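# Load three cart bottles into the fridge, close door

## Task

Move all three bottles from the cart into the refrigerator so each stands upright, then close the refrigerator door completely. A glass bottle dropping a long way means failure, as does swinging the door open or closed violently. At the end, release everything and back the robot away; the robot must not topple or be left leaning. Anything that stays in place only because the robot is holding it is not counted as done.

## Robot and tools

ROBOT. The robot is a Hello Robot Stretch 4 with a single arm: an omni-wheel base, a lift that rides up and down a mast, an arm that telescopes straight forward, a wrist with yaw, pitch and roll joints, and a two-finger gripper. It stands about 1.6 m tall; the base rim lies within 0.23 m of the base origin. A loose object may occasionally get nudged by something outside the robot.

FRAMES. Base frame: origin on the floor below the base centre, x ahead, y to the left, z up. hand_pose is reported in this frame and marks the point midway between the fingers, 0.015 m back from the fingertips; with all wrist joints at zero its axes line up with the base frame. The printed value may be somewhat off. The odometry frame is where the base frame was when the scene began.

execute_actions. Argument "actions" is a list holding one action or nothing (empty just reports state and pictures). Argument "cameras" picks which images come back: head_camera, head_left_camera, head_right_camera, wrist_camera, or "all"; omitted or null means all, [] means none. An action may contain "base", "joints", or both, plus optional "pace" and "contact_limits"; alternatively it is {"end_of_arm": "enable_torque"} by itself, which re-powers any wrist or gripper motor that shut off.
- "base" holds exactly one key, each a relative offset from the base's position in the latest reported state, never a pose: translate_m (metres, forward positive, -2 to 2), strafe_m (metres sideways, left positive, -2 to 2), rotate_rad (radians, counter-clockwise seen from above positive, -3.2 to 3.2).
- "joints" is one object keyed by joint name, each value an absolute target: lift_m 0 to 1.2 m; arm_m 0 to 0.55 m extension; wrist_yaw_rad -1.134 to 4.276 (0 points ahead, positive turns left, 3.14 tucked back, beyond 3.4 the arm may block it); wrist_pitch_rad -1.117 to 4.259 (0 level, 1.57 pointing down); wrist_roll_rad -1.117 to 4.259 (0 puts both fingers level, positive turns clockwise when viewed from behind the gripper); gripper_m 0 to 0.08 m finger gap. Done tolerances: ±0.004 for lift and arm, ±0.02 for yaw and roll, ±0.05 for pitch, ±0.002 for gripper. Targets outside a joint range get clipped and reported; unknown keys or other bad values reject the whole call.
- "pace": "slow", "default", "fast" or "max" (base up to 0.1/0.3/0.4/0.6 m/s and 1/2/3/4 rad/s; with the lift above 0.2 these caps shrink, to 0.3 m/s and 1 rad/s at full height).
- "contact_limits": {"arm_m": value} from 0 (gentlest) to 0.75 (firmest), default 0.5; the arm halts when it pushes harder.
All motions in one action begin together. A joint or base left out may keep pursuing its earlier target without the status showing it. If a result reports a stop, any later execute_actions, wait or finished_scene in the same reply is skipped.

wait: "seconds" 0 to 10; nothing new is commanded, returns state and images.
zoom_image: "camera" name and "region" [x0, y0, x1, y1] in pixels of that camera's latest full image, origin top-left, at most 504 by 504.
read_manual: only returns licence texts; it moves nothing.
finished_scene: "scene" is the number of the scene being closed; it is final and reports success.

CAMERAS. head_camera (420x560) sits atop the mast looking forward and downward; turn the base to aim it. head_left_camera and head_right_camera are fisheyes (420x672) beside it, angled more steeply down, also showing base and arm. wrist_camera (616x392) looks along the fingers, tips near the bottom of its image.

RESULT LINES. base_status and joint_status describe how each motion of the last accepted action finished: "done" (for the base, wheels turned the commanded amount even if slipping), "off_target" (resting short of target, maybe still pushing), "contact_stop_at_<key>" (bumped something; that part goes slack, so a lift may sag and a base may roll), "limit_stop_at_<name>", "time_out", "torque_fault". After a stop the old target is dropped. on_its_own lists things not commanded in this call; "held at" is the held target, not the position. lidar_m: 12 distances in metres, sector 1 straight ahead, then counter-clockwise (4 left, 7 behind, 10 right); "-" means nothing seen or closer than 0.25 m; glass and clear plastic are often missed. wrist_depth_mm: 7x7 grid of median depths, 100 to 2000 mm, clear objects ignored, robot body visible. base_odometry counts wheel turns only; if turned_by_wheels and turned_by_imu differ by over about 0.1 rad, a collision or slip occurred and heading error is roughly their difference. base_tilt is in degrees (forward and right positive). motor_effort is percent of maximum, positive toward larger joint values, peak in brackets; for wheel_0, wheel_1, wheel_2 positive turns the base right.

GRIPPER. To grasp, command a gap smaller than the object; after a grasp, "off_target" means something is held, "done" usually means empty (thin or light items can fool it). If gripper effort stays beyond about 50 from zero the motor faults and the fingers go limp, so send enable_torque. Wrist motors also fault when a base or arm move crushes the gripper against something or a level gripper carries over about 2.7 kg.

CAUTIONS. To unfold at the start, send lift_m 0.4 with wrist_yaw_rad 0 together. "limit_stop_at_own_body" can occur with pitch below -0.2 and roll below -0.4 or above 4; move away from the body. Over 6 degrees lean gives "limit_stop_at_tilt" and everything goes slack. Avoid driving or rotating with more than 1 kg held and arm_m above 0.2, especially at fast paces, and avoid steady hard pushes or pulls with a high gripper. Lower glass bottles gently, open and close the door slowly, release, and retreat before ending. Faster total robot motion is preferred.

Each tool is called after "Request:" in YAML: its name, and indented under it one key for each argument.

## Session

Request:
execute_actions:
  actions: []

Scene clock: 0.00 s.
base_odometry: x=+0.000 y=+0.000 heading=+0.000 (m, m, rad; odometry frame)
turned_by_wheels: +0.000 (rad since the last result)
turned_by_imu: +0.000 (rad since the last result)
base_tilt: forward=-0.1 right=+0.1 (deg)
lidar_m: 2.07 1.22 2.29 1.77 0.70 0.68 0.79 1.42 1.42 1.62 1.06 1.23
base_status: not commanded
joint_positions: lift_m=+0.273 arm_m=-0.001 wrist_yaw_rad=+3.190 wrist_pitch_rad=-0.011 wrist_roll_rad=+0.014 gripper_m=+0.040
joint_status: not commanded
motor_effort: lift_m=+20 arm_m=-1 wrist_yaw_rad=+1 wrist_pitch_rad=-7 wrist_roll_rad=-2 gripper_m=+0 wheel_0=+0 wheel_1=-1 wheel_2=+1 (%)
hand_pose: x=-0.0466 y=+0.0769 z=+0.4539 quat_wxyz=(-0.024, +0.005, +0.007, +1.000) (m; base frame)
wrist_depth_mm: - 128 132 1098 1008 946 891 / - 109 132 1430 1537 1336 1229 / - 116 136 - 1708 1430 1229 / 136 134 224 - 1756 1430 1255 / 228 1499 1808 - 1708 1430 1255 / 225 1397 1308 1464 1537 1397 1229 / 224 - 134 1060 103 1098 1078
pictures: head_camera, head_left_camera, head_right_camera, wrist_camera
Images, in order (width x height): head_camera 420x560, head_left_camera 420x672, head_right_camera 420x672, wrist_camera 616x392.

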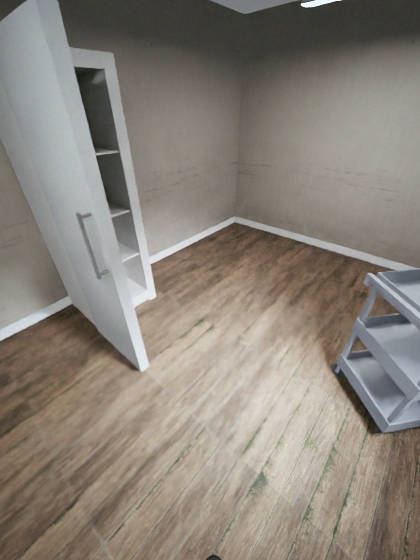

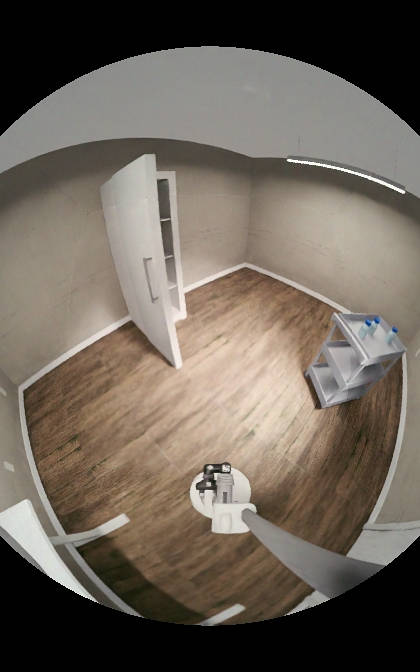

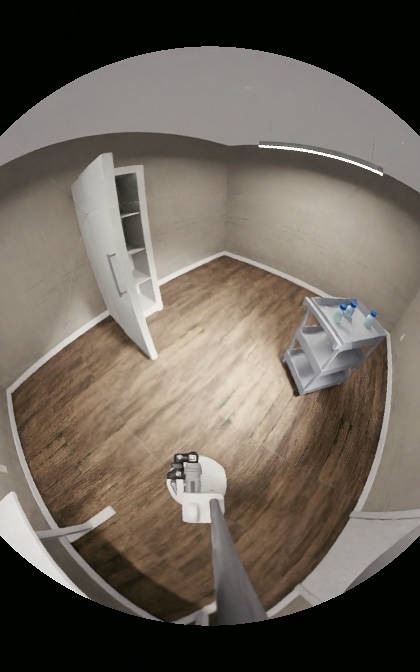

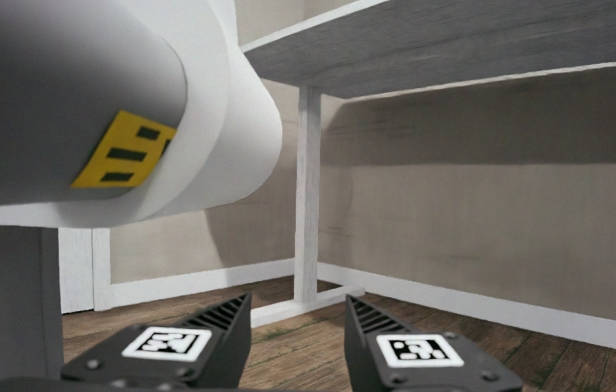

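Request:
execute_actions:
  actions:
    - {"base":{"rotate_rad":-0.72},"joints":{"lift_m":0.8,"wrist_yaw_rad":0,"gripper_m":0.08}}
  cameras: ["head_camera","wrist_camera"]

Scene clock: 12.10 s.
base_odometry: x=+0.000 y=+0.000 heading=-0.720 (m, m, rad; odometry frame)
turned_by_wheels: -0.720 (rad since the last result)
turned_by_imu: -0.732 (rad since the last result)
base_tilt: forward=-0.1 right=+0.1 (deg)
lidar_m: 1.08 3.21 1.23 2.29 2.08 0.73 0.68 0.73 1.01 1.40 1.49 1.20
base_status: done
joint_positions: lift_m=+0.800 arm_m=-0.001 wrist_yaw_rad=+0.000 wrist_pitch_rad=-0.011 wrist_roll_rad=+0.014 gripper_m=+0.080
joint_status: all done
motor_effort: lift_m=+23(25) arm_m=-1(1) wrist_yaw_rad=+0(7) wrist_pitch_rad=-7(7) wrist_roll_rad=-1(1) gripper_m=+2(0) wheel_0=+0(7) wheel_1=-1(2) wheel_2=+0(7) (%)
hand_pose: x=+0.3827 y=-0.0874 z=+0.9803 quat_wxyz=(+1.000, +0.007, -0.005, +0.000) (m; base frame)
wrist_depth_mm: - - - - - - - / - - - - - - - / - - - - - - - / - - - - - - - / - - - 1098 1255 - - / - - - - 891 - - / - - 1921 1138 153 - -
pictures: head_camera, wrist_camera
Images, in order (width x height): head_camera 420x560, wrist_camera 616x392.

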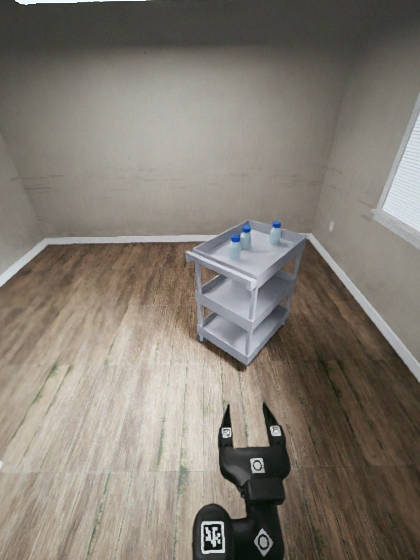

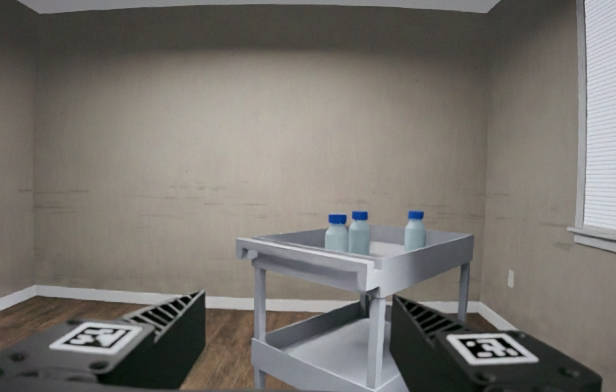

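Request:
execute_actions:
  actions:
    - {"base":{"translate_m":0.6},"joints":{"lift_m":0.77}}
  cameras: ["head_camera","wrist_camera"]

Scene clock: 22.80 s.
base_odometry: x=+0.451 y=-0.396 heading=-0.720 (m, m, rad; odometry frame)
turned_by_wheels: +0.000 (rad since the last result)
turned_by_imu: -0.001 (rad since the last result)
base_tilt: forward=+0.1 right=+0.3 (deg)
lidar_m: 0.53 2.76 1.81 1.10 2.41 1.36 1.33 1.35 1.50 1.44 1.53 0.49
base_status: done
joint_positions: lift_m=+0.770 arm_m=-0.001 wrist_yaw_rad=+0.000 wrist_pitch_rad=-0.011 wrist_roll_rad=+0.014 gripper_m=+0.080
joint_status: all done
motor_effort: lift_m=+17(22) arm_m=-1(0) wrist_yaw_rad=+1(1) wrist_pitch_rad=-7(7) wrist_roll_rad=-2(1) gripper_m=+4(3) wheel_0=-1(6) wheel_1=-1(8) wheel_2=+0(8) (%)
hand_pose: x=+0.3827 y=-0.0874 z=+0.9507 quat_wxyz=(+1.000, +0.007, -0.005, +0.000) (m; base frame)
wrist_depth_mm: - - - - - - - / - - - - - - - / - - - - - - - / - - - - - - - / - - - - 676 878 1863 / - 525 427 554 544 640 615 / - - 559 345 153 - -
pictures: head_camera, wrist_camera
Images, in order (width x height): head_camera 420x560, wrist_camera 616x392.

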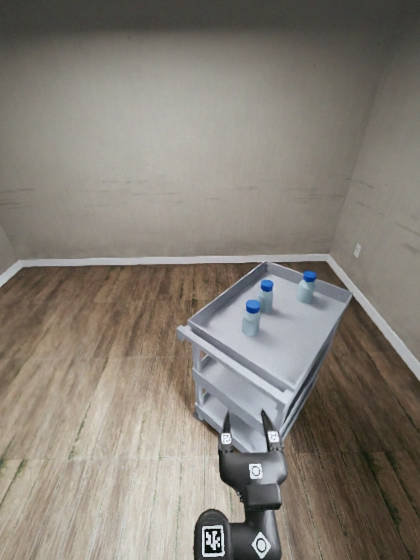

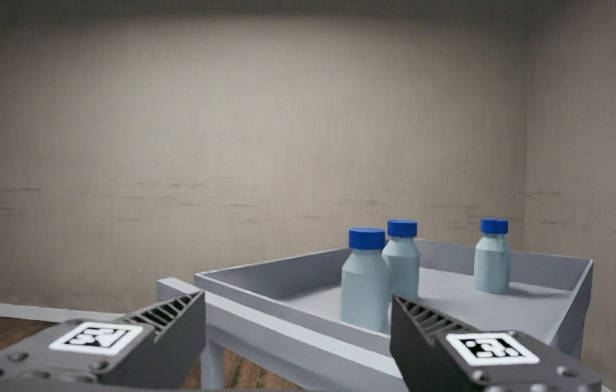

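Request:
execute_actions:
  actions:
    - {"base":{"strafe_m":-0.08},"joints":{"lift_m":0.85,"wrist_pitch_rad":0.5,"arm_m":0.05}}
  cameras: []

Request:
execute_actions:
  actions:
    - {"joints":{"arm_m":0.33}}
  cameras: []

Request:
execute_actions:
  actions:
    - {"joints":{"lift_m":0.805}}
  cameras: ["head_camera","wrist_camera"]

Scene clock: 37.90 s.
base_odometry: x=+0.398 y=-0.456 heading=-0.720 (m, m, rad; odometry frame)
turned_by_wheels: +0.000 (rad since the last result)
turned_by_imu: +0.001 (rad since the last result)
base_tilt: forward=-0.2 right=+0.1 (deg)
lidar_m: 0.49 2.78 1.86 1.16 2.48 1.36 1.32 1.35 1.41 1.35 1.43 0.48
base_status: done
joint_positions: lift_m=+0.850 arm_m=+0.049 wrist_yaw_rad=+0.000 wrist_pitch_rad=+0.502 wrist_roll_rad=+0.014 gripper_m=+0.080
joint_status: all done
motor_effort: lift_m=+23(25) arm_m=+6(9) wrist_yaw_rad=+1(0) wrist_pitch_rad=-4(3) wrist_roll_rad=-1(1) gripper_m=+1(2) wheel_0=+0(8) wheel_1=+2(9) wheel_2=+0(2) (%)
hand_pose: x=+0.4063 y=-0.0874 z=+0.9256 quat_wxyz=(+0.969, +0.007, +0.248, -0.002) (m; base frame)
wrist_depth_mm: - - - - - - - / - - - 640 778 732 1756 / - 480 591 521 627 647 661 / 1921 1756 362 480 484 488 1661 / 1537 1537 723 293 377 407 1618 / 1281 1255 707 699 237 715 1308 / - - 640 640 153 - -
pictures: none
No camera images: the call's "cameras" was empty. Leave "cameras" out to get every camera's image.

Scene clock: 39.87 s.
base_odometry: x=+0.398 y=-0.456 heading=-0.720 (m, m, rad; odometry frame)
turned_by_wheels: +0.000 (rad since the last result)
turned_by_imu: +0.000 (rad since the last result)
base_tilt: forward=-0.1 right=+0.3 (deg)
lidar_m: 0.49 2.79 1.89 1.17 2.47 1.35 1.33 1.39 1.40 1.35 1.43 0.48
base_status: not commanded
joint_positions: lift_m=+0.850 arm_m=+0.329 wrist_yaw_rad=+0.000 wrist_pitch_rad=+0.502 wrist_roll_rad=+0.014 gripper_m=+0.080
joint_status: all done
motor_effort: lift_m=+23(22) arm_m=+6(3) wrist_yaw_rad=+0(1) wrist_pitch_rad=-5(6) wrist_roll_rad=-1(1) gripper_m=+4(1) wheel_0=+0(0) wheel_1=+3(3) wheel_2=+1(0) (%)
hand_pose: x=+0.6862 y=-0.0874 z=+0.9256 quat_wxyz=(+0.969, +0.007, +0.248, -0.002) (m; base frame)
wrist_depth_mm: 1921 1863 1921 1863 1863 1863 1863 / - - - - - - 1863 / - - - 492 362 574 421 / 1921 377 433 234 379 480 442 / 319 364 384 251 387 389 389 / 312 314 314 274 306 327 324 / - - 276 282 153 - -
pictures: none
No camera images: the call's "cameras" was empty. Leave "cameras" out to get every camera's image.

Scene clock: 40.93 s.
base_odometry: x=+0.398 y=-0.456 heading=-0.720 (m, m, rad; odometry frame)
turned_by_wheels: +0.000 (rad since the last result)
turned_by_imu: +0.000 (rad since the last result)
base_tilt: forward=+0.1 right=+0.1 (deg)
lidar_m: 0.48 2.75 1.90 1.17 2.48 1.36 1.33 1.38 1.42 1.35 1.45 0.47
base_status: not commanded
joint_positions: lift_m=+0.805 arm_m=+0.329 wrist_yaw_rad=+0.000 wrist_pitch_rad=+0.502 wrist_roll_rad=+0.014 gripper_m=+0.080
joint_status: all done
motor_effort: lift_m=+15(22) arm_m=+7(6) wrist_yaw_rad=+0(1) wrist_pitch_rad=-6(6) wrist_roll_rad=-2(2) gripper_m=+2(2) wheel_0=+0(0) wheel_1=+2(2) wheel_2=+0(0) (%)
hand_pose: x=+0.6862 y=-0.0874 z=+0.8811 quat_wxyz=(+0.969, +0.007, +0.248, -0.002) (m; base frame)
wrist_depth_mm: 1921 1863 1921 1863 1808 1863 1808 / - - - 233 336 591 413 / - 368 410 220 347 525 413 / 303 351 389 226 362 399 402 / 301 312 317 246 320 322 322 / 259 259 257 260 260 268 266 / - - 228 233 153 - -
pictures: head_camera, wrist_camera
Images, in order (width x height): head_camera 420x560, wrist_camera 616x392.

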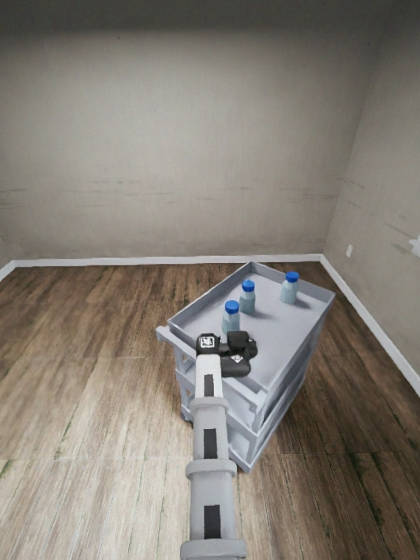

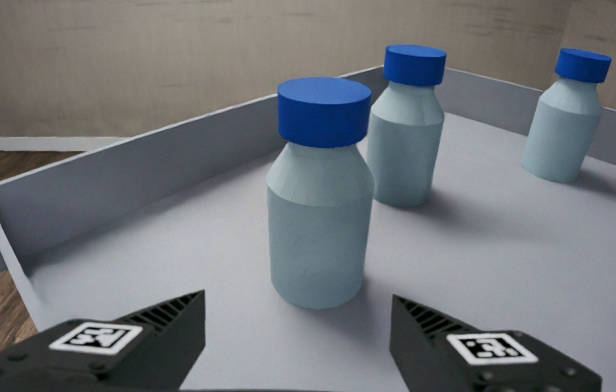

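Request:
execute_actions:
  actions:
    - {"base":{"strafe_m":-0.014},"joints":{"lift_m":0.79}}
  cameras: []

Request:
execute_actions:
  actions:
    - {"joints":{"arm_m":0.46},"pace":"slow"}
  cameras: ["wrist_camera"]

Request:
execute_actions:
  actions:
    - {"joints":{"gripper_m":0.03}}
  cameras: []

Request:
execute_actions:
  actions:
    - {"joints":{"lift_m":0.92}}
  cameras: ["wrist_camera"]

Scene clock: 52.13 s.
base_odometry: x=+0.389 y=-0.466 heading=-0.720 (m, m, rad; odometry frame)
turned_by_wheels: +0.000 (rad since the last result)
turned_by_imu: +0.001 (rad since the last result)
base_tilt: forward=-0.1 right=+0.1 (deg)
lidar_m: 0.46 0.75 1.89 1.17 2.51 1.35 1.33 1.38 1.38 1.34 1.41 0.45
base_status: done
joint_positions: lift_m=+0.790 arm_m=+0.329 wrist_yaw_rad=+0.000 wrist_pitch_rad=+0.502 wrist_roll_rad=+0.014 gripper_m=+0.080
joint_status: all done
motor_effort: lift_m=+16(17) arm_m=+6(6) wrist_yaw_rad=+0(0) wrist_pitch_rad=-6(6) wrist_roll_rad=-2(1) gripper_m=+2(3) wheel_0=+1(9) wheel_1=+1(6) wheel_2=+0(1) (%)
hand_pose: x=+0.6862 y=-0.0874 z=+0.8661 quat_wxyz=(+0.969, +0.007, +0.248, -0.002) (m; base frame)
wrist_depth_mm: 1921 1863 1863 1863 1808 1808 1863 / - - - 200 332 569 397 / 317 351 410 217 351 484 410 / 310 343 347 224 366 370 375 / 286 290 293 246 298 298 298 / 239 240 240 248 241 249 248 / - - 211 216 153 - -
pictures: none
No camera images: the call's "cameras" was empty. Leave "cameras" out to get every camera's image.

Scene clock: 54.70 s.
base_odometry: x=+0.389 y=-0.466 heading=-0.720 (m, m, rad; odometry frame)
turned_by_wheels: +0.000 (rad since the last result)
turned_by_imu: +0.001 (rad since the last result)
base_tilt: forward=+0.1 right=+0.2 (deg)
lidar_m: 0.50 0.78 1.87 1.19 2.49 1.37 1.32 1.36 1.39 1.34 1.44 0.45
base_status: not commanded
joint_positions: lift_m=+0.790 arm_m=+0.459 wrist_yaw_rad=+0.000 wrist_pitch_rad=+0.502 wrist_roll_rad=+0.014 gripper_m=+0.080
joint_status: all done
motor_effort: lift_m=+16(16) arm_m=+6(7) wrist_yaw_rad=+1(1) wrist_pitch_rad=-5(6) wrist_roll_rad=-1(1) gripper_m=+2(0) wheel_0=+1(1) wheel_1=+1(1) wheel_2=+0(0) (%)
hand_pose: x=+0.8162 y=-0.0874 z=+0.8661 quat_wxyz=(+0.969, +0.007, +0.248, -0.002) (m; base frame)
wrist_depth_mm: 1808 1808 1756 1756 1756 1756 1756 / 1863 1863 1863 1863 442 231 1756 / - - 303 122 228 433 430 / 242 272 103 - 226 338 373 / 243 278 - - 248 287 297 / 237 241 117 106 139 248 248 / - - 110 106 118 - -
pictures: wrist_camera
Images, in order (width x height): wrist_camera 616x392.

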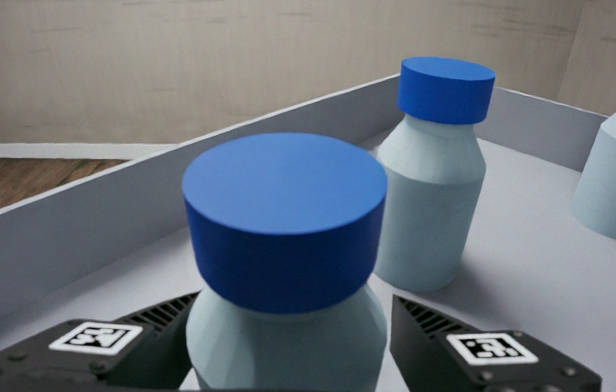

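Scene clock: 55.60 s.
base_odometry: x=+0.389 y=-0.466 heading=-0.720 (m, m, rad; odometry frame)
turned_by_wheels: +0.000 (rad since the last result)
turned_by_imu: +0.000 (rad since the last result)
base_tilt: forward=-0.1 right=+0.4 (deg)
lidar_m: 0.48 0.79 1.88 1.18 2.51 1.37 1.33 1.37 1.40 1.32 1.42 0.47
base_status: not commanded
joint_positions: lift_m=+0.790 arm_m=+0.459 wrist_yaw_rad=+0.001 wrist_pitch_rad=+0.502 wrist_roll_rad=+0.014 gripper_m=+0.069
joint_status: gripper_m off_target (ended at +0.069, target +0.030)
on_its_own: gripper_m is held at +0.064, not at your +0.030, by its contact guard: the fingers met something
motor_effort: lift_m=+16(17) arm_m=+6(6) wrist_yaw_rad=+0(2) wrist_pitch_rad=-6(6) wrist_roll_rad=-2(2) gripper_m=-38(36) wheel_0=+1(1) wheel_1=+1(1) wheel_2=+0(0) (%)
hand_pose: x=+0.8163 y=-0.0873 z=+0.8661 quat_wxyz=(+0.969, +0.007, +0.248, -0.001) (m; base frame)
wrist_depth_mm: 1808 1756 1808 1756 1756 1756 1708 / 1921 1921 1863 1921 442 230 1808 / - - 307 122 227 436 430 / 242 272 301 - 224 338 373 / 242 279 286 - 248 286 298 / 237 242 120 105 134 248 247 / - - 113 105 114 - -
pictures: none
No camera images: the call's "cameras" was empty. Leave "cameras" out to get every camera's image.

Scene clock: 57.20 s.
base_odometry: x=+0.389 y=-0.466 heading=-0.720 (m, m, rad; odometry frame)
turned_by_wheels: +0.000 (rad since the last result)
turned_by_imu: +0.000 (rad since the last result)
base_tilt: forward=+0.0 right=+0.2 (deg)
lidar_m: 0.48 0.79 1.89 1.18 2.51 1.37 1.33 1.35 1.38 1.35 1.43 0.48
base_status: not commanded
joint_positions: lift_m=+0.920 arm_m=+0.459 wrist_yaw_rad=+0.000 wrist_pitch_rad=+0.504 wrist_roll_rad=+0.014 gripper_m=+0.069
joint_status: all done
on_its_own: gripper_m is held at +0.064, not at your +0.030, by its contact guard: the fingers met something
motor_effort: lift_m=+24(26) arm_m=+6(6) wrist_yaw_rad=+1(0) wrist_pitch_rad=-12(13) wrist_roll_rad=-2(1) gripper_m=-37(35) wheel_0=+1(1) wheel_1=+1(1) wheel_2=+0(0) (%)
hand_pose: x=+0.8160 y=-0.0874 z=+0.9950 quat_wxyz=(+0.968, +0.007, +0.250, -0.002) (m; base frame)
wrist_depth_mm: 1808 1756 1808 1756 1756 1708 1708 / 1921 1921 1921 1808 1921 1921 1808 / - - - 122 - - 1863 / - - 1863 - 569 539 1808 / 1576 1618 1618 - 273 492 421 / 1366 334 120 105 134 410 382 / - - 112 105 114 - -
pictures: wrist_camera
Images, in order (width x height): wrist_camera 616x392.

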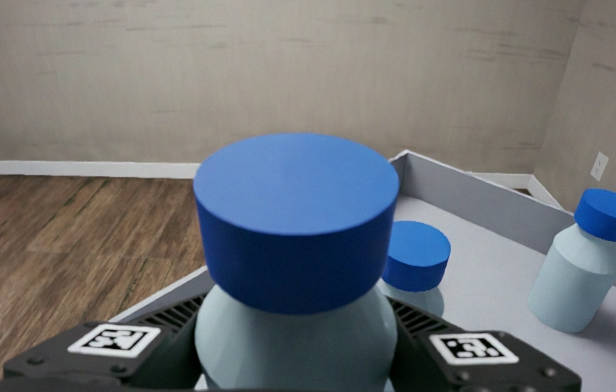

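Request:
execute_actions:
  actions:
    - {"joints":{"arm_m":0}}
  cameras: []

Request:
execute_actions:
  actions:
    - {"base":{"rotate_rad":1.58},"pace":"slow"}
  cameras: []

Request:
execute_actions:
  actions:
    - {"base":{"translate_m":0.7}}
  cameras: []

Request:
execute_actions:
  actions:
    - {"base":{"strafe_m":-0.3}}
  cameras: ["head_camera","wrist_camera"]

Scene clock: 73.80 s.
base_odometry: x=+0.389 y=-0.466 heading=-0.720 (m, m, rad; odometry frame)
turned_by_wheels: +0.000 (rad since the last result)
turned_by_imu: +0.001 (rad since the last result)
base_tilt: forward=+0.0 right=+0.2 (deg)
lidar_m: 0.38 0.81 1.89 1.20 2.49 1.37 1.32 1.34 1.40 1.34 1.40 0.48
base_status: not commanded
joint_positions: lift_m=+0.920 arm_m=+0.001 wrist_yaw_rad=+0.000 wrist_pitch_rad=+0.505 wrist_roll_rad=+0.014 gripper_m=+0.069
joint_status: all done
on_its_own: gripper_m is held at +0.064, not at your +0.030, by its contact guard: the fingers met something
motor_effort: lift_m=+24(24) arm_m=-6(8) wrist_yaw_rad=+1(0) wrist_pitch_rad=-13(13) wrist_roll_rad=-2(1) gripper_m=-36(36) wheel_0=+1(1) wheel_1=+1(1) wheel_2=+0(0) (%)
hand_pose: x=+0.3581 y=-0.0875 z=+0.9950 quat_wxyz=(+0.968, +0.007, +0.250, -0.002) (m; base frame)
wrist_depth_mm: - - - - - - 1863 / - - - - 976 - - / - - 668 122 750 750 1756 / - 1863 436 - 585 615 1863 / 1618 1661 699 - 484 878 1661 / 1336 1366 120 105 134 878 1397 / - - 113 105 114 - -
pictures: none
No camera images: the call's "cameras" was empty. Leave "cameras" out to get every camera's image.

Scene clock: 76.67 s.
base_odometry: x=+0.389 y=-0.466 heading=+0.860 (m, m, rad; odometry frame)
turned_by_wheels: +1.580 (rad since the last result)
turned_by_imu: +1.609 (rad since the last result)
base_tilt: forward=+0.0 right=+0.1 (deg)
lidar_m: 0.38 2.51 1.34 1.28 1.39 1.39 1.33 1.43 0.46 0.47 2.79 1.88
base_status: done
joint_positions: lift_m=+0.920 arm_m=+0.001 wrist_yaw_rad=+0.000 wrist_pitch_rad=+0.505 wrist_roll_rad=+0.014 gripper_m=+0.069
joint_status: not commanded
on_its_own: gripper_m is held at +0.064, not at your +0.030, by its contact guard: the fingers met something
motor_effort: lift_m=+24(24) arm_m=-6(6) wrist_yaw_rad=+1(1) wrist_pitch_rad=-12(13) wrist_roll_rad=-2(2) gripper_m=-36(37) wheel_0=-2(6) wheel_1=-1(4) wheel_2=-3(2) (%)
hand_pose: x=+0.3582 y=-0.0874 z=+0.9950 quat_wxyz=(+0.968, +0.007, +0.250, -0.002) (m; base frame)
wrist_depth_mm: - - 1921 1430 1661 1921 1863 / - - - 1537 1756 - - / - - - 122 1708 - - / - - 1863 - 1808 - - / 1618 1661 1618 - 1708 1708 1708 / 1336 1397 120 105 134 1430 1397 / - - 113 105 114 - -
pictures: none
No camera images: the call's "cameras" was empty. Leave "cameras" out to get every camera's image.

Scene clock: 80.47 s.
base_odometry: x=+0.846 y=+0.064 heading=+0.860 (m, m, rad; odometry frame)
turned_by_wheels: +0.000 (rad since the last result)
turned_by_imu: -0.002 (rad since the last result)
base_tilt: forward=+0.0 right=+0.0 (deg)
lidar_m: 0.39 1.78 2.12 1.29 1.34 1.88 2.03 0.90 0.90 2.66 2.32 1.17
base_status: done
joint_positions: lift_m=+0.920 arm_m=+0.001 wrist_yaw_rad=+0.000 wrist_pitch_rad=+0.505 wrist_roll_rad=+0.014 gripper_m=+0.069
joint_status: not commanded
on_its_own: gripper_m is held at +0.064, not at your +0.030, by its contact guard: the fingers met something
motor_effort: lift_m=+24(25) arm_m=-7(6) wrist_yaw_rad=+2(0) wrist_pitch_rad=-13(13) wrist_roll_rad=-1(2) gripper_m=-36(37) wheel_0=-1(6) wheel_1=+1(5) wheel_2=+0(8) (%)
hand_pose: x=+0.3582 y=-0.0874 z=+0.9950 quat_wxyz=(+0.968, +0.007, +0.250, -0.002) (m; base frame)
wrist_depth_mm: 265 218 291 831 1138 946 1255 / 1397 236 301 866 1255 878 1336 / 1537 257 258 122 1336 1025 1464 / 1708 283 267 - 1098 1118 1618 / 1618 351 304 - 1430 1182 1661 / 1366 1336 120 105 133 1366 1430 / - - 113 105 114 - -
pictures: none
No camera images: the call's "cameras" was empty. Leave "cameras" out to get every camera's image.

Scene clock: 82.80 s.
base_odometry: x=+1.073 y=-0.132 heading=+0.860 (m, m, rad; odometry frame)
turned_by_wheels: +0.000 (rad since the last result)
turned_by_imu: -0.001 (rad since the last result)
base_tilt: forward=-0.1 right=+0.1 (deg)
lidar_m: 0.37 0.57 2.45 1.61 1.64 2.13 0.81 0.68 2.45 2.37 2.30 1.74
base_status: done
joint_positions: lift_m=+0.920 arm_m=+0.001 wrist_yaw_rad=+0.000 wrist_pitch_rad=+0.505 wrist_roll_rad=+0.014 gripper_m=+0.069
joint_status: not commanded
on_its_own: gripper_m is held at +0.064, not at your +0.030, by its contact guard: the fingers met something
motor_effort: lift_m=+25(25) arm_m=-6(6) wrist_yaw_rad=+2(1) wrist_pitch_rad=-12(12) wrist_roll_rad=-2(2) gripper_m=-37(38) wheel_0=-2(9) wheel_1=+2(11) wheel_2=-1(2) (%)
hand_pose: x=+0.3581 y=-0.0874 z=+0.9950 quat_wxyz=(+0.968, +0.007, +0.250, -0.002) (m; base frame)
wrist_depth_mm: 525 723 1078 1138 878 1281 1255 / 521 741 1118 1281 866 1366 1308 / 525 759 1025 122 1118 1464 1464 / 535 778 1008 - 1618 1576 1576 / 535 788 1098 - 1708 1661 1708 / 535 683 120 105 134 1430 1397 / - - 113 105 114 - -
pictures: head_camera, wrist_camera
Images, in order (width x height): head_camera 420x560, wrist_camera 616x392.

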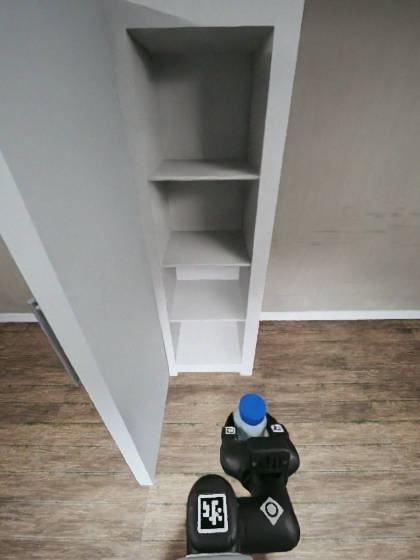

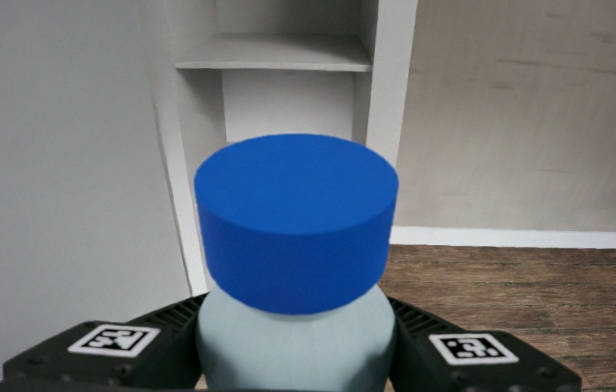

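Request:
execute_actions:
  actions:
    - {"base":{"translate_m":0.55},"joints":{"lift_m":0.95}}
  cameras: []

Request:
execute_actions:
  actions:
    - {"base":{"rotate_rad":0.22},"joints":{"arm_m":0.45},"pace":"slow"}
  cameras: []

Request:
execute_actions:
  actions:
    - {"joints":{"lift_m":0.91},"pace":"slow"}
  cameras: ["head_camera","wrist_camera"]

Scene clock: 97.50 s.
base_odometry: x=+1.432 y=+0.285 heading=+0.860 (m, m, rad; odometry frame)
turned_by_wheels: +0.000 (rad since the last result)
turned_by_imu: +0.000 (rad since the last result)
base_tilt: forward=+0.1 right=+0.2 (deg)
lidar_m: 0.34 0.38 0.28 0.26 1.86 2.29 1.28 1.16 2.47 2.39 1.57 0.56
base_status: done
joint_positions: lift_m=+0.950 arm_m=+0.001 wrist_yaw_rad=+0.000 wrist_pitch_rad=+0.505 wrist_roll_rad=+0.014 gripper_m=+0.069
joint_status: all done
on_its_own: gripper_m is held at +0.064, not at your +0.030, by its contact guard: the fingers met something
motor_effort: lift_m=+24(26) arm_m=-6(6) wrist_yaw_rad=+0(0) wrist_pitch_rad=-13(13) wrist_roll_rad=-1(2) gripper_m=-36(37) wheel_0=-1(6) wheel_1=+1(6) wheel_2=+1(10) (%)
hand_pose: x=+0.3581 y=-0.0874 z=+1.0250 quat_wxyz=(+0.968, +0.007, +0.250, -0.002) (m; base frame)
wrist_depth_mm: 445 621 683 691 647 287 278 / 439 634 723 723 647 307 301 / 445 559 559 122 539 330 866 / 427 430 404 - 418 355 991 / 455 661 904 - 455 392 1078 / 480 574 120 105 134 442 1205 / - - 113 105 114 - -
pictures: none
No camera images: the call's "cameras" was empty. Leave "cameras" out to get every camera's image.

Scene clock: 103.27 s.
base_odometry: x=+1.432 y=+0.285 heading=+1.079 (m, m, rad; odometry frame)
turned_by_wheels: +0.220 (rad since the last result)
turned_by_imu: +0.225 (rad since the last result)
base_tilt: forward=-0.2 right=+0.0 (deg)
lidar_m: 0.53 0.33 0.26 0.25 1.81 2.63 1.16 1.42 2.39 2.33 1.30 0.57
base_status: done
joint_positions: lift_m=+0.950 arm_m=+0.449 wrist_yaw_rad=+0.000 wrist_pitch_rad=+0.505 wrist_roll_rad=+0.014 gripper_m=+0.069
joint_status: all done
on_its_own: gripper_m is held at +0.064, not at your +0.030, by its contact guard: the fingers met something
motor_effort: lift_m=+24(24) arm_m=+6(6) wrist_yaw_rad=+2(1) wrist_pitch_rad=-12(12) wrist_roll_rad=-2(2) gripper_m=-38(36) wheel_0=-3(4) wheel_1=+0(3) wheel_2=-3(4) (%)
hand_pose: x=+0.8060 y=-0.0874 z=+1.0250 quat_wxyz=(+0.968, +0.007, +0.250, -0.002) (m; base frame)
wrist_depth_mm: 164 208 293 286 270 253 - / 166 216 312 304 287 270 258 / 171 225 296 122 307 290 278 / 176 233 291 - 327 314 298 / 180 241 317 - 343 336 324 / 183 224 120 105 134 294 293 / - - 113 105 114 - -
pictures: none
No camera images: the call's "cameras" was empty. Leave "cameras" out to get every camera's image.

Scene clock: 104.43 s.
base_odometry: x=+1.432 y=+0.285 heading=+1.079 (m, m, rad; odometry frame)
turned_by_wheels: +0.000 (rad since the last result)
turned_by_imu: +0.000 (rad since the last result)
base_tilt: forward=-0.2 right=+0.1 (deg)
lidar_m: 0.55 0.32 0.25 0.25 1.86 2.62 1.16 1.41 2.41 2.35 1.32 0.55
base_status: not commanded
joint_positions: lift_m=+0.910 arm_m=+0.449 wrist_yaw_rad=+0.000 wrist_pitch_rad=+0.502 wrist_roll_rad=+0.014 gripper_m=+0.069
joint_status: all done
on_its_own: gripper_m is held at +0.064, not at your +0.030, by its contact guard: the fingers met something
motor_effort: lift_m=+15(23) arm_m=+6(6) wrist_yaw_rad=+1(2) wrist_pitch_rad=-5(13) wrist_roll_rad=-2(1) gripper_m=-39(37) wheel_0=-3(3) wheel_1=+0(0) wheel_2=-3(3) (%)
hand_pose: x=+0.8062 y=-0.0875 z=+0.9863 quat_wxyz=(+0.969, +0.007, +0.248, -0.002) (m; base frame)
wrist_depth_mm: 164 208 293 285 270 253 - / 166 217 310 304 287 270 257 / 171 226 296 122 306 290 277 / 176 234 293 - 325 312 298 / 180 241 287 - 297 298 298 / 183 223 120 105 134 248 247 / - - 113 105 114 - -
pictures: head_camera, wrist_camera
Images, in order (width x height): head_camera 420x560, wrist_camera 616x392.

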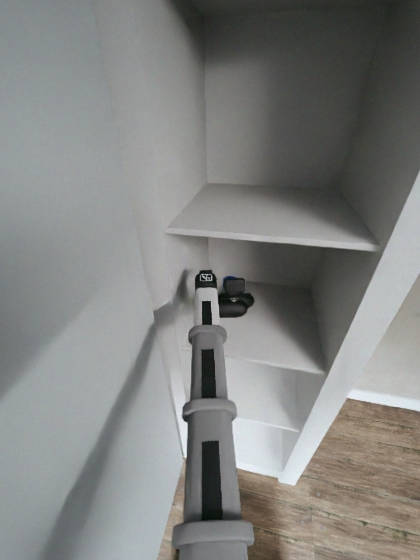

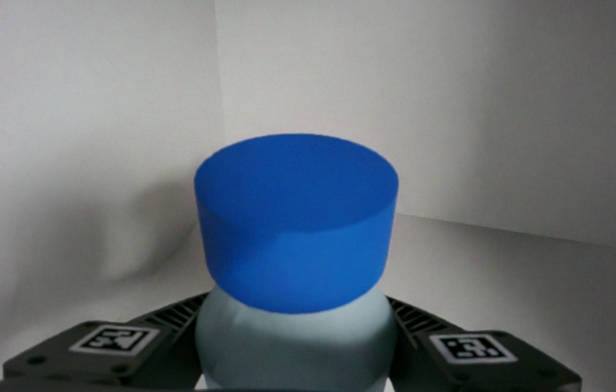

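Request:
execute_actions:
  actions:
    - {"joints":{"gripper_m":0.08}}
  cameras: []

Request:
execute_actions:
  actions:
    - {"joints":{"arm_m":0}}
  cameras: []

Request:
execute_actions:
  actions:
    - {"base":{"rotate_rad":-2.85}}
  cameras: []

Request:
execute_actions:
  actions:
    - {"base":{"translate_m":0.8},"joints":{"lift_m":0.85}}
  cameras: ["head_camera","wrist_camera"]

Scene clock: 112.73 s.
base_odometry: x=+1.432 y=+0.285 heading=+1.079 (m, m, rad; odometry frame)
turned_by_wheels: +0.000 (rad since the last result)
turned_by_imu: +0.001 (rad since the last result)
base_tilt: forward=-0.1 right=+0.2 (deg)
lidar_m: 0.54 0.31 0.25 0.25 1.79 2.62 1.16 1.40 2.39 2.35 1.33 0.54
base_status: not commanded
joint_positions: lift_m=+0.910 arm_m=+0.449 wrist_yaw_rad=+0.000 wrist_pitch_rad=+0.502 wrist_roll_rad=+0.014 gripper_m=+0.080
joint_status: all done
motor_effort: lift_m=+15(16) arm_m=+6(7) wrist_yaw_rad=+1(2) wrist_pitch_rad=-5(5) wrist_roll_rad=-2(2) gripper_m=+2(36) wheel_0=-3(3) wheel_1=+0(0) wheel_2=-3(3) (%)
hand_pose: x=+0.8062 y=-0.0875 z=+0.9862 quat_wxyz=(+0.969, +0.007, +0.248, -0.002) (m; base frame)
wrist_depth_mm: 164 208 293 285 268 253 - / 165 216 310 304 287 270 257 / 171 225 294 120 306 291 278 / 176 234 290 - 327 315 298 / 181 242 281 - 297 297 296 / 177 212 121 105 135 247 246 / - - 112 105 116 - -
pictures: none
No camera images: the call's "cameras" was empty. Leave "cameras" out to get every camera's image.

Scene clock: 115.13 s.
base_odometry: x=+1.432 y=+0.285 heading=+1.079 (m, m, rad; odometry frame)
turned_by_wheels: +0.000 (rad since the last result)
turned_by_imu: +0.000 (rad since the last result)
base_tilt: forward=+0.0 right=+0.0 (deg)
lidar_m: 0.56 0.32 0.27 0.27 1.83 2.63 1.17 1.42 2.40 2.32 1.33 0.56
base_status: not commanded
joint_positions: lift_m=+0.910 arm_m=+0.001 wrist_yaw_rad=+0.000 wrist_pitch_rad=+0.502 wrist_roll_rad=+0.014 gripper_m=+0.080
joint_status: all done
motor_effort: lift_m=+16(16) arm_m=-6(7) wrist_yaw_rad=+2(1) wrist_pitch_rad=-6(6) wrist_roll_rad=-2(2) gripper_m=+3(3) wheel_0=-3(3) wheel_1=+0(1) wheel_2=-3(3) (%)
hand_pose: x=+0.3584 y=-0.0874 z=+0.9861 quat_wxyz=(+0.969, +0.007, +0.249, -0.002) (m; base frame)
wrist_depth_mm: 340 357 530 668 661 621 500 / 351 370 554 530 676 654 477 / 342 399 473 473 484 496 433 / 351 427 535 404 384 373 375 / 359 466 647 878 854 699 397 / 353 424 676 741 723 569 389 / - - 627 654 153 - -
pictures: none
No camera images: the call's "cameras" was empty. Leave "cameras" out to get every camera's image.

Scene clock: 117.93 s.
base_odometry: x=+1.432 y=+0.285 heading=-1.771 (m, m, rad; odometry frame)
turned_by_wheels: -2.850 (rad since the last result)
turned_by_imu: -2.902 (rad since the last result)
base_tilt: forward=+0.0 right=+0.1 (deg)
lidar_m: 1.15 2.50 2.39 1.60 0.60 0.54 0.40 0.27 0.25 1.77 2.25 1.27
base_status: done
joint_positions: lift_m=+0.910 arm_m=+0.001 wrist_yaw_rad=+0.000 wrist_pitch_rad=+0.502 wrist_roll_rad=+0.014 gripper_m=+0.080
joint_status: not commanded
motor_effort: lift_m=+17(17) arm_m=-6(7) wrist_yaw_rad=+1(0) wrist_pitch_rad=-6(6) wrist_roll_rad=-1(2) gripper_m=+3(4) wheel_0=+0(6) wheel_1=+0(9) wheel_2=+0(9) (%)
hand_pose: x=+0.3584 y=-0.0874 z=+0.9861 quat_wxyz=(+0.969, +0.007, +0.249, -0.002) (m; base frame)
wrist_depth_mm: - - - 1499 - - 1808 / - - - 1118 1025 - 1863 / - - - 1537 1499 - - / - - - 1308 1308 - - / 1618 1661 1708 1464 1499 1661 1708 / 1336 1366 1366 1366 1366 1397 1366 / - - 1205 1229 153 - -
pictures: none
No camera images: the call's "cameras" was empty. Leave "cameras" out to get every camera's image.

Scene clock: 122.07 s.
base_odometry: x=+1.273 y=-0.499 heading=-1.771 (m, m, rad; odometry frame)
turned_by_wheels: +0.000 (rad since the last result)
turned_by_imu: -0.001 (rad since the last result)
base_tilt: forward=+0.0 right=+0.3 (deg)
lidar_m: 0.39 2.06 1.99 2.09 1.89 1.27 0.99 0.91 1.96 2.04 0.66 0.41
base_status: done
joint_positions: lift_m=+0.850 arm_m=+0.001 wrist_yaw_rad=+0.000 wrist_pitch_rad=+0.502 wrist_roll_rad=+0.014 gripper_m=+0.080
joint_status: all done
motor_effort: lift_m=+16(17) arm_m=-6(7) wrist_yaw_rad=+1(1) wrist_pitch_rad=-6(6) wrist_roll_rad=-3(2) gripper_m=+0(0) wheel_0=+0(6) wheel_1=+1(5) wheel_2=+2(11) (%)
hand_pose: x=+0.3584 y=-0.0874 z=+0.9260 quat_wxyz=(+0.969, +0.007, +0.249, -0.002) (m; base frame)
wrist_depth_mm: 1708 - - 1756 1499 1366 1255 / 1708 - 759 750 809 1430 1366 / 1808 - 661 530 634 603 525 / 1808 1863 525 480 484 492 488 / 1537 1537 854 389 392 394 394 / 1281 1308 668 327 244 268 236 / - - 809 233 153 - -
pictures: head_camera, wrist_camera
Images, in order (width x height): head_camera 420x560, wrist_camera 616x392.

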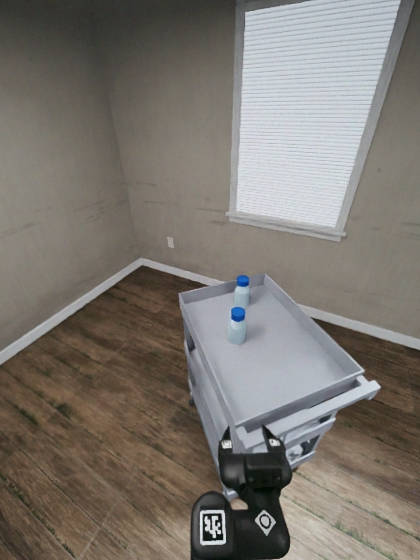

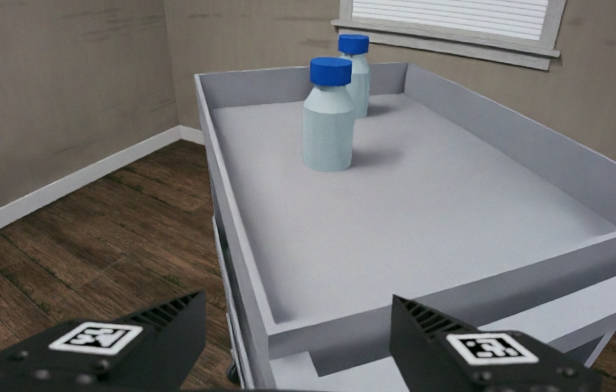

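Request:
execute_actions:
  actions:
    - {"base":{"strafe_m":-0.022},"joints":{"arm_m":0.29}}
  cameras: []

Request:
execute_actions:
  actions:
    - {"joints":{"lift_m":0.79}}
  cameras: ["wrist_camera"]

Scene clock: 131.23 s.
base_odometry: x=+1.252 y=-0.495 heading=-1.771 (m, m, rad; odometry frame)
turned_by_wheels: +0.000 (rad since the last result)
turned_by_imu: +0.001 (rad since the last result)
base_tilt: forward=+0.0 right=+0.1 (deg)
lidar_m: 0.37 2.11 2.02 2.08 1.89 1.28 0.95 0.93 1.94 2.01 0.67 0.37
base_status: done
joint_positions: lift_m=+0.850 arm_m=+0.289 wrist_yaw_rad=+0.000 wrist_pitch_rad=+0.502 wrist_roll_rad=+0.014 gripper_m=+0.080
joint_status: all done
motor_effort: lift_m=+17(16) arm_m=+6(6) wrist_yaw_rad=+1(1) wrist_pitch_rad=-6(6) wrist_roll_rad=-2(1) gripper_m=+3(3) wheel_0=-1(7) wheel_1=+0(7) wheel_2=+0(2) (%)
hand_pose: x=+0.6462 y=-0.0874 z=+0.9261 quat_wxyz=(+0.969, +0.007, +0.249, -0.002) (m; base frame)
wrist_depth_mm: 1537 1863 1661 1499 1308 1160 1078 / 1618 1921 1863 1576 1366 1255 1138 / 1708 1808 512 442 569 544 1205 / 1708 449 473 234 462 462 407 / 1537 366 384 251 389 392 384 / 1255 255 314 274 317 325 324 / - - 276 283 153 - -
pictures: none
No camera images: the call's "cameras" was empty. Leave "cameras" out to get every camera's image.

Scene clock: 132.40 s.
base_odometry: x=+1.252 y=-0.495 heading=-1.771 (m, m, rad; odometry frame)
turned_by_wheels: +0.000 (rad since the last result)
turned_by_imu: +0.000 (rad since the last result)
base_tilt: forward=-0.1 right=+0.3 (deg)
lidar_m: 0.36 2.08 1.99 2.09 1.90 1.27 0.91 0.93 1.94 2.02 0.72 0.37
base_status: not commanded
joint_positions: lift_m=+0.790 arm_m=+0.289 wrist_yaw_rad=+0.000 wrist_pitch_rad=+0.502 wrist_roll_rad=+0.014 gripper_m=+0.080
joint_status: all done
motor_effort: lift_m=+15(15) arm_m=+6(6) wrist_yaw_rad=+1(1) wrist_pitch_rad=-5(6) wrist_roll_rad=-2(2) gripper_m=+4(2) wheel_0=-1(1) wheel_1=+0(0) wheel_2=+0(0) (%)
hand_pose: x=+0.6462 y=-0.0874 z=+0.8661 quat_wxyz=(+0.969, +0.007, +0.249, -0.002) (m; base frame)
wrist_depth_mm: 1576 1808 1661 1464 1281 1160 1078 / 1618 1808 484 201 549 544 1138 / 1661 439 473 216 452 459 392 / 270 343 364 224 366 370 375 / 213 289 294 245 297 297 298 / 176 241 239 249 242 249 248 / - - 211 216 153 - -
pictures: wrist_camera
Images, in order (width x height): wrist_camera 616x392.

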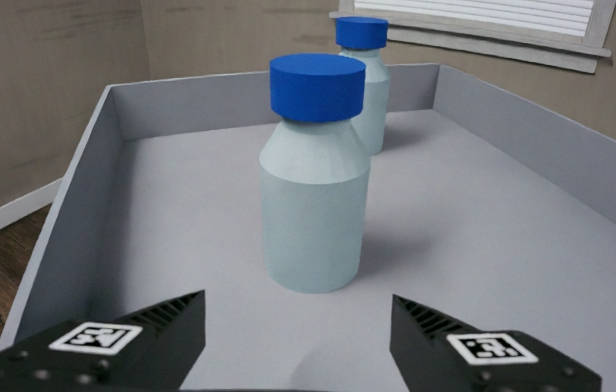

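Request:
execute_actions:
  actions:
    - {"base":{"strafe_m":-0.007},"joints":{"arm_m":0.42},"pace":"slow"}
  cameras: ["wrist_camera"]

Request:
execute_actions:
  actions:
    - {"joints":{"gripper_m":0.03}}
  cameras: []

Request:
execute_actions:
  actions:
    - {"base":{"strafe_m":0.04},"joints":{"lift_m":0.95},"pace":"slow"}
  cameras: []

Request:
execute_actions:
  actions:
    - {"base":{"translate_m":-0.8},"joints":{"arm_m":0}}
  cameras: []

Request:
execute_actions:
  actions:
    - {"base":{"rotate_rad":2.68},"pace":"slow"}
  cameras: ["head_camera","wrist_camera"]

Scene clock: 144.07 s.
base_odometry: x=+1.245 y=-0.494 heading=-1.771 (m, m, rad; odometry frame)
turned_by_wheels: +0.000 (rad since the last result)
turned_by_imu: +0.001 (rad since the last result)
base_tilt: forward=+0.0 right=+0.4 (deg)
lidar_m: 0.34 2.10 2.01 2.08 1.91 1.29 0.96 0.91 1.95 2.03 2.01 0.36
base_status: done
joint_positions: lift_m=+0.790 arm_m=+0.419 wrist_yaw_rad=+0.000 wrist_pitch_rad=+0.502 wrist_roll_rad=+0.014 gripper_m=+0.080
joint_status: all done
motor_effort: lift_m=+17(16) arm_m=+7(5) wrist_yaw_rad=+1(1) wrist_pitch_rad=-6(6) wrist_roll_rad=-2(2) gripper_m=+3(4) wheel_0=+1(4) wheel_1=-1(6) wheel_2=+0(1) (%)
hand_pose: x=+0.7762 y=-0.0874 z=+0.8661 quat_wxyz=(+0.969, +0.007, +0.249, -0.002) (m; base frame)
wrist_depth_mm: 1537 1708 1576 1366 1160 1060 976 / 1576 1808 1661 1430 290 1118 1042 / 332 351 368 122 293 424 357 / 324 357 330 - 351 370 349 / 276 290 287 - 297 298 298 / 239 240 121 105 136 249 248 / - - 112 105 118 - -
pictures: wrist_camera
Images, in order (width x height): wrist_camera 616x392.

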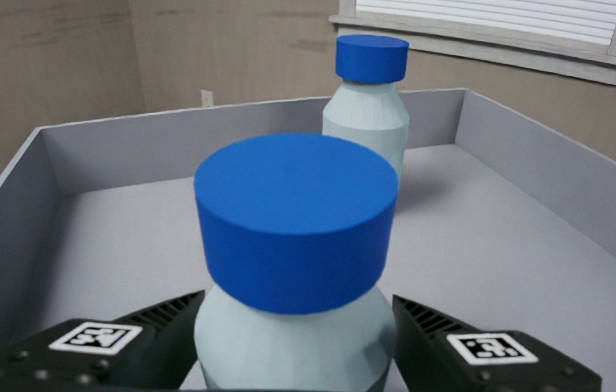

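Scene clock: 144.97 s.
base_odometry: x=+1.245 y=-0.494 heading=-1.771 (m, m, rad; odometry frame)
turned_by_wheels: +0.000 (rad since the last result)
turned_by_imu: +0.000 (rad since the last result)
base_tilt: forward=-0.2 right=+0.3 (deg)
lidar_m: 0.34 2.11 2.01 2.12 1.90 1.27 0.95 0.92 1.94 1.99 1.97 0.38
base_status: not commanded
joint_positions: lift_m=+0.790 arm_m=+0.419 wrist_yaw_rad=+0.000 wrist_pitch_rad=+0.502 wrist_roll_rad=+0.014 gripper_m=+0.069
joint_status: gripper_m off_target (ended at +0.069, target +0.030)
on_its_own: gripper_m is held at +0.064, not at your +0.030, by its contact guard: the fingers met something
motor_effort: lift_m=+15(17) arm_m=+6(6) wrist_yaw_rad=+0(1) wrist_pitch_rad=-6(6) wrist_roll_rad=-2(2) gripper_m=-36(33) wheel_0=+1(1) wheel_1=-1(1) wheel_2=+0(0) (%)
hand_pose: x=+0.7762 y=-0.0874 z=+0.8661 quat_wxyz=(+0.969, +0.007, +0.249, -0.002) (m; base frame)
wrist_depth_mm: 1537 1708 1537 1366 1138 1078 976 / 1576 1863 1661 1430 289 1118 1042 / 332 353 368 122 293 424 357 / 324 357 338 - 351 368 349 / 277 290 289 - 297 298 298 / 239 242 120 105 134 248 247 / - - 113 105 114 - -
pictures: none
No camera images: the call's "cameras" was empty. Leave "cameras" out to get every camera's image.

Scene clock: 147.07 s.
base_odometry: x=+1.284 y=-0.502 heading=-1.771 (m, m, rad; odometry frame)
turned_by_wheels: +0.000 (rad since the last result)
turned_by_imu: +0.000 (rad since the last result)
base_tilt: forward=-0.1 right=+0.0 (deg)
lidar_m: 0.36 2.06 1.99 2.07 1.89 1.26 0.99 0.93 1.99 2.06 0.68 0.35
base_status: done
joint_positions: lift_m=+0.950 arm_m=+0.419 wrist_yaw_rad=+0.000 wrist_pitch_rad=+0.506 wrist_roll_rad=+0.014 gripper_m=+0.069
joint_status: all done
on_its_own: gripper_m is held at +0.064, not at your +0.030, by its contact guard: the fingers met something
motor_effort: lift_m=+25(26) arm_m=+6(6) wrist_yaw_rad=+1(1) wrist_pitch_rad=-15(16) wrist_roll_rad=-2(2) gripper_m=-38(37) wheel_0=-2(6) wheel_1=+2(6) wheel_2=+0(1) (%)
hand_pose: x=+0.7759 y=-0.0874 z=+1.0247 quat_wxyz=(+0.968, +0.007, +0.250, -0.002) (m; base frame)
wrist_depth_mm: 1499 1708 1576 1366 1229 1098 1008 / 1537 1808 1708 1499 1281 1138 1042 / 1618 - 1863 122 1397 1255 1138 / 1708 - 1921 - 508 1281 1205 / 1618 1708 436 - 366 504 1255 / 1397 421 120 105 134 449 413 / - - 113 105 114 - -
pictures: none
No camera images: the call's "cameras" was empty. Leave "cameras" out to get every camera's image.

Scene clock: 151.20 s.
base_odometry: x=+1.443 y=+0.283 heading=-1.771 (m, m, rad; odometry frame)
turned_by_wheels: +0.000 (rad since the last result)
turned_by_imu: +0.003 (rad since the last result)
base_tilt: forward=-0.1 right=+0.3 (deg)
lidar_m: 0.34 2.47 2.37 1.58 0.58 0.55 0.43 0.28 0.28 1.78 2.32 0.39
base_status: done
joint_positions: lift_m=+0.950 arm_m=+0.001 wrist_yaw_rad=+0.000 wrist_pitch_rad=+0.506 wrist_roll_rad=+0.014 gripper_m=+0.069
joint_status: all done
on_its_own: gripper_m is held at +0.064, not at your +0.030, by its contact guard: the fingers met something
motor_effort: lift_m=+23(26) arm_m=-6(7) wrist_yaw_rad=+1(0) wrist_pitch_rad=-17(16) wrist_roll_rad=-2(2) gripper_m=-37(36) wheel_0=+1(5) wheel_1=+1(2) wheel_2=-2(10) (%)
hand_pose: x=+0.3580 y=-0.0874 z=+1.0248 quat_wxyz=(+0.968, +0.007, +0.250, -0.002) (m; base frame)
wrist_depth_mm: - - - - - - 1863 / - - - 1229 1060 - 1921 / - - - 122 1708 - - / - - 1921 - 1255 - - / 1661 1661 1618 - 1537 1708 1708 / 1397 1397 120 105 134 1430 1397 / - - 113 105 114 - -
pictures: none
No camera images: the call's "cameras" was empty. Leave "cameras" out to get every camera's image.

Scene clock: 155.17 s.
base_odometry: x=+1.443 y=+0.283 heading=+0.909 (m, m, rad; odometry frame)
turned_by_wheels: +2.680 (rad since the last result)
turned_by_imu: +2.729 (rad since the last result)
base_tilt: forward=+0.0 right=+0.3 (deg)
lidar_m: 0.38 0.36 0.28 0.27 1.82 2.56 1.24 1.16 2.43 2.37 1.51 0.40
base_status: done
joint_positions: lift_m=+0.950 arm_m=+0.001 wrist_yaw_rad=+0.000 wrist_pitch_rad=+0.506 wrist_roll_rad=+0.014 gripper_m=+0.069
joint_status: not commanded
on_its_own: gripper_m is held at +0.064, not at your +0.030, by its contact guard: the fingers met something
motor_effort: lift_m=+24(23) arm_m=-6(6) wrist_yaw_rad=+0(1) wrist_pitch_rad=-16(17) wrist_roll_rad=-2(2) gripper_m=-35(35) wheel_0=-1(6) wheel_1=-1(4) wheel_2=-3(8) (%)
hand_pose: x=+0.3580 y=-0.0874 z=+1.0248 quat_wxyz=(+0.968, +0.007, +0.250, -0.002) (m; base frame)
wrist_depth_mm: 410 559 676 683 654 338 263 / 404 574 530 723 691 336 279 / 415 525 525 122 564 332 304 / 413 424 404 - 418 345 338 / 445 609 842 - 549 375 1025 / 480 539 120 105 133 407 1138 / - - 113 105 114 - -
pictures: head_camera, wrist_camera
Images, in order (width x height): head_camera 420x560, wrist_camera 616x392.

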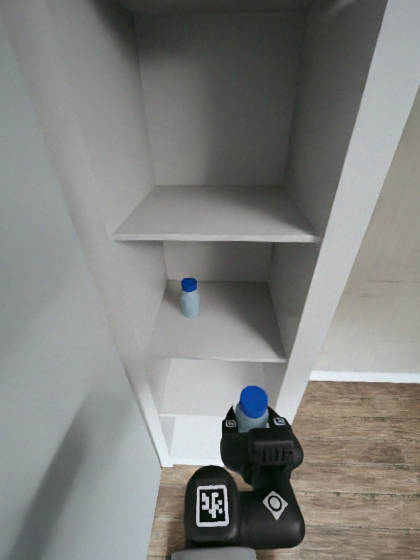

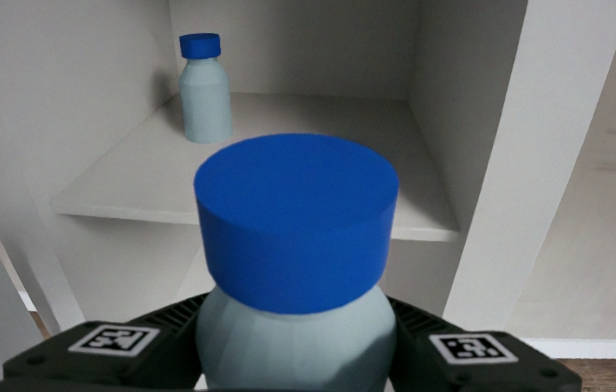

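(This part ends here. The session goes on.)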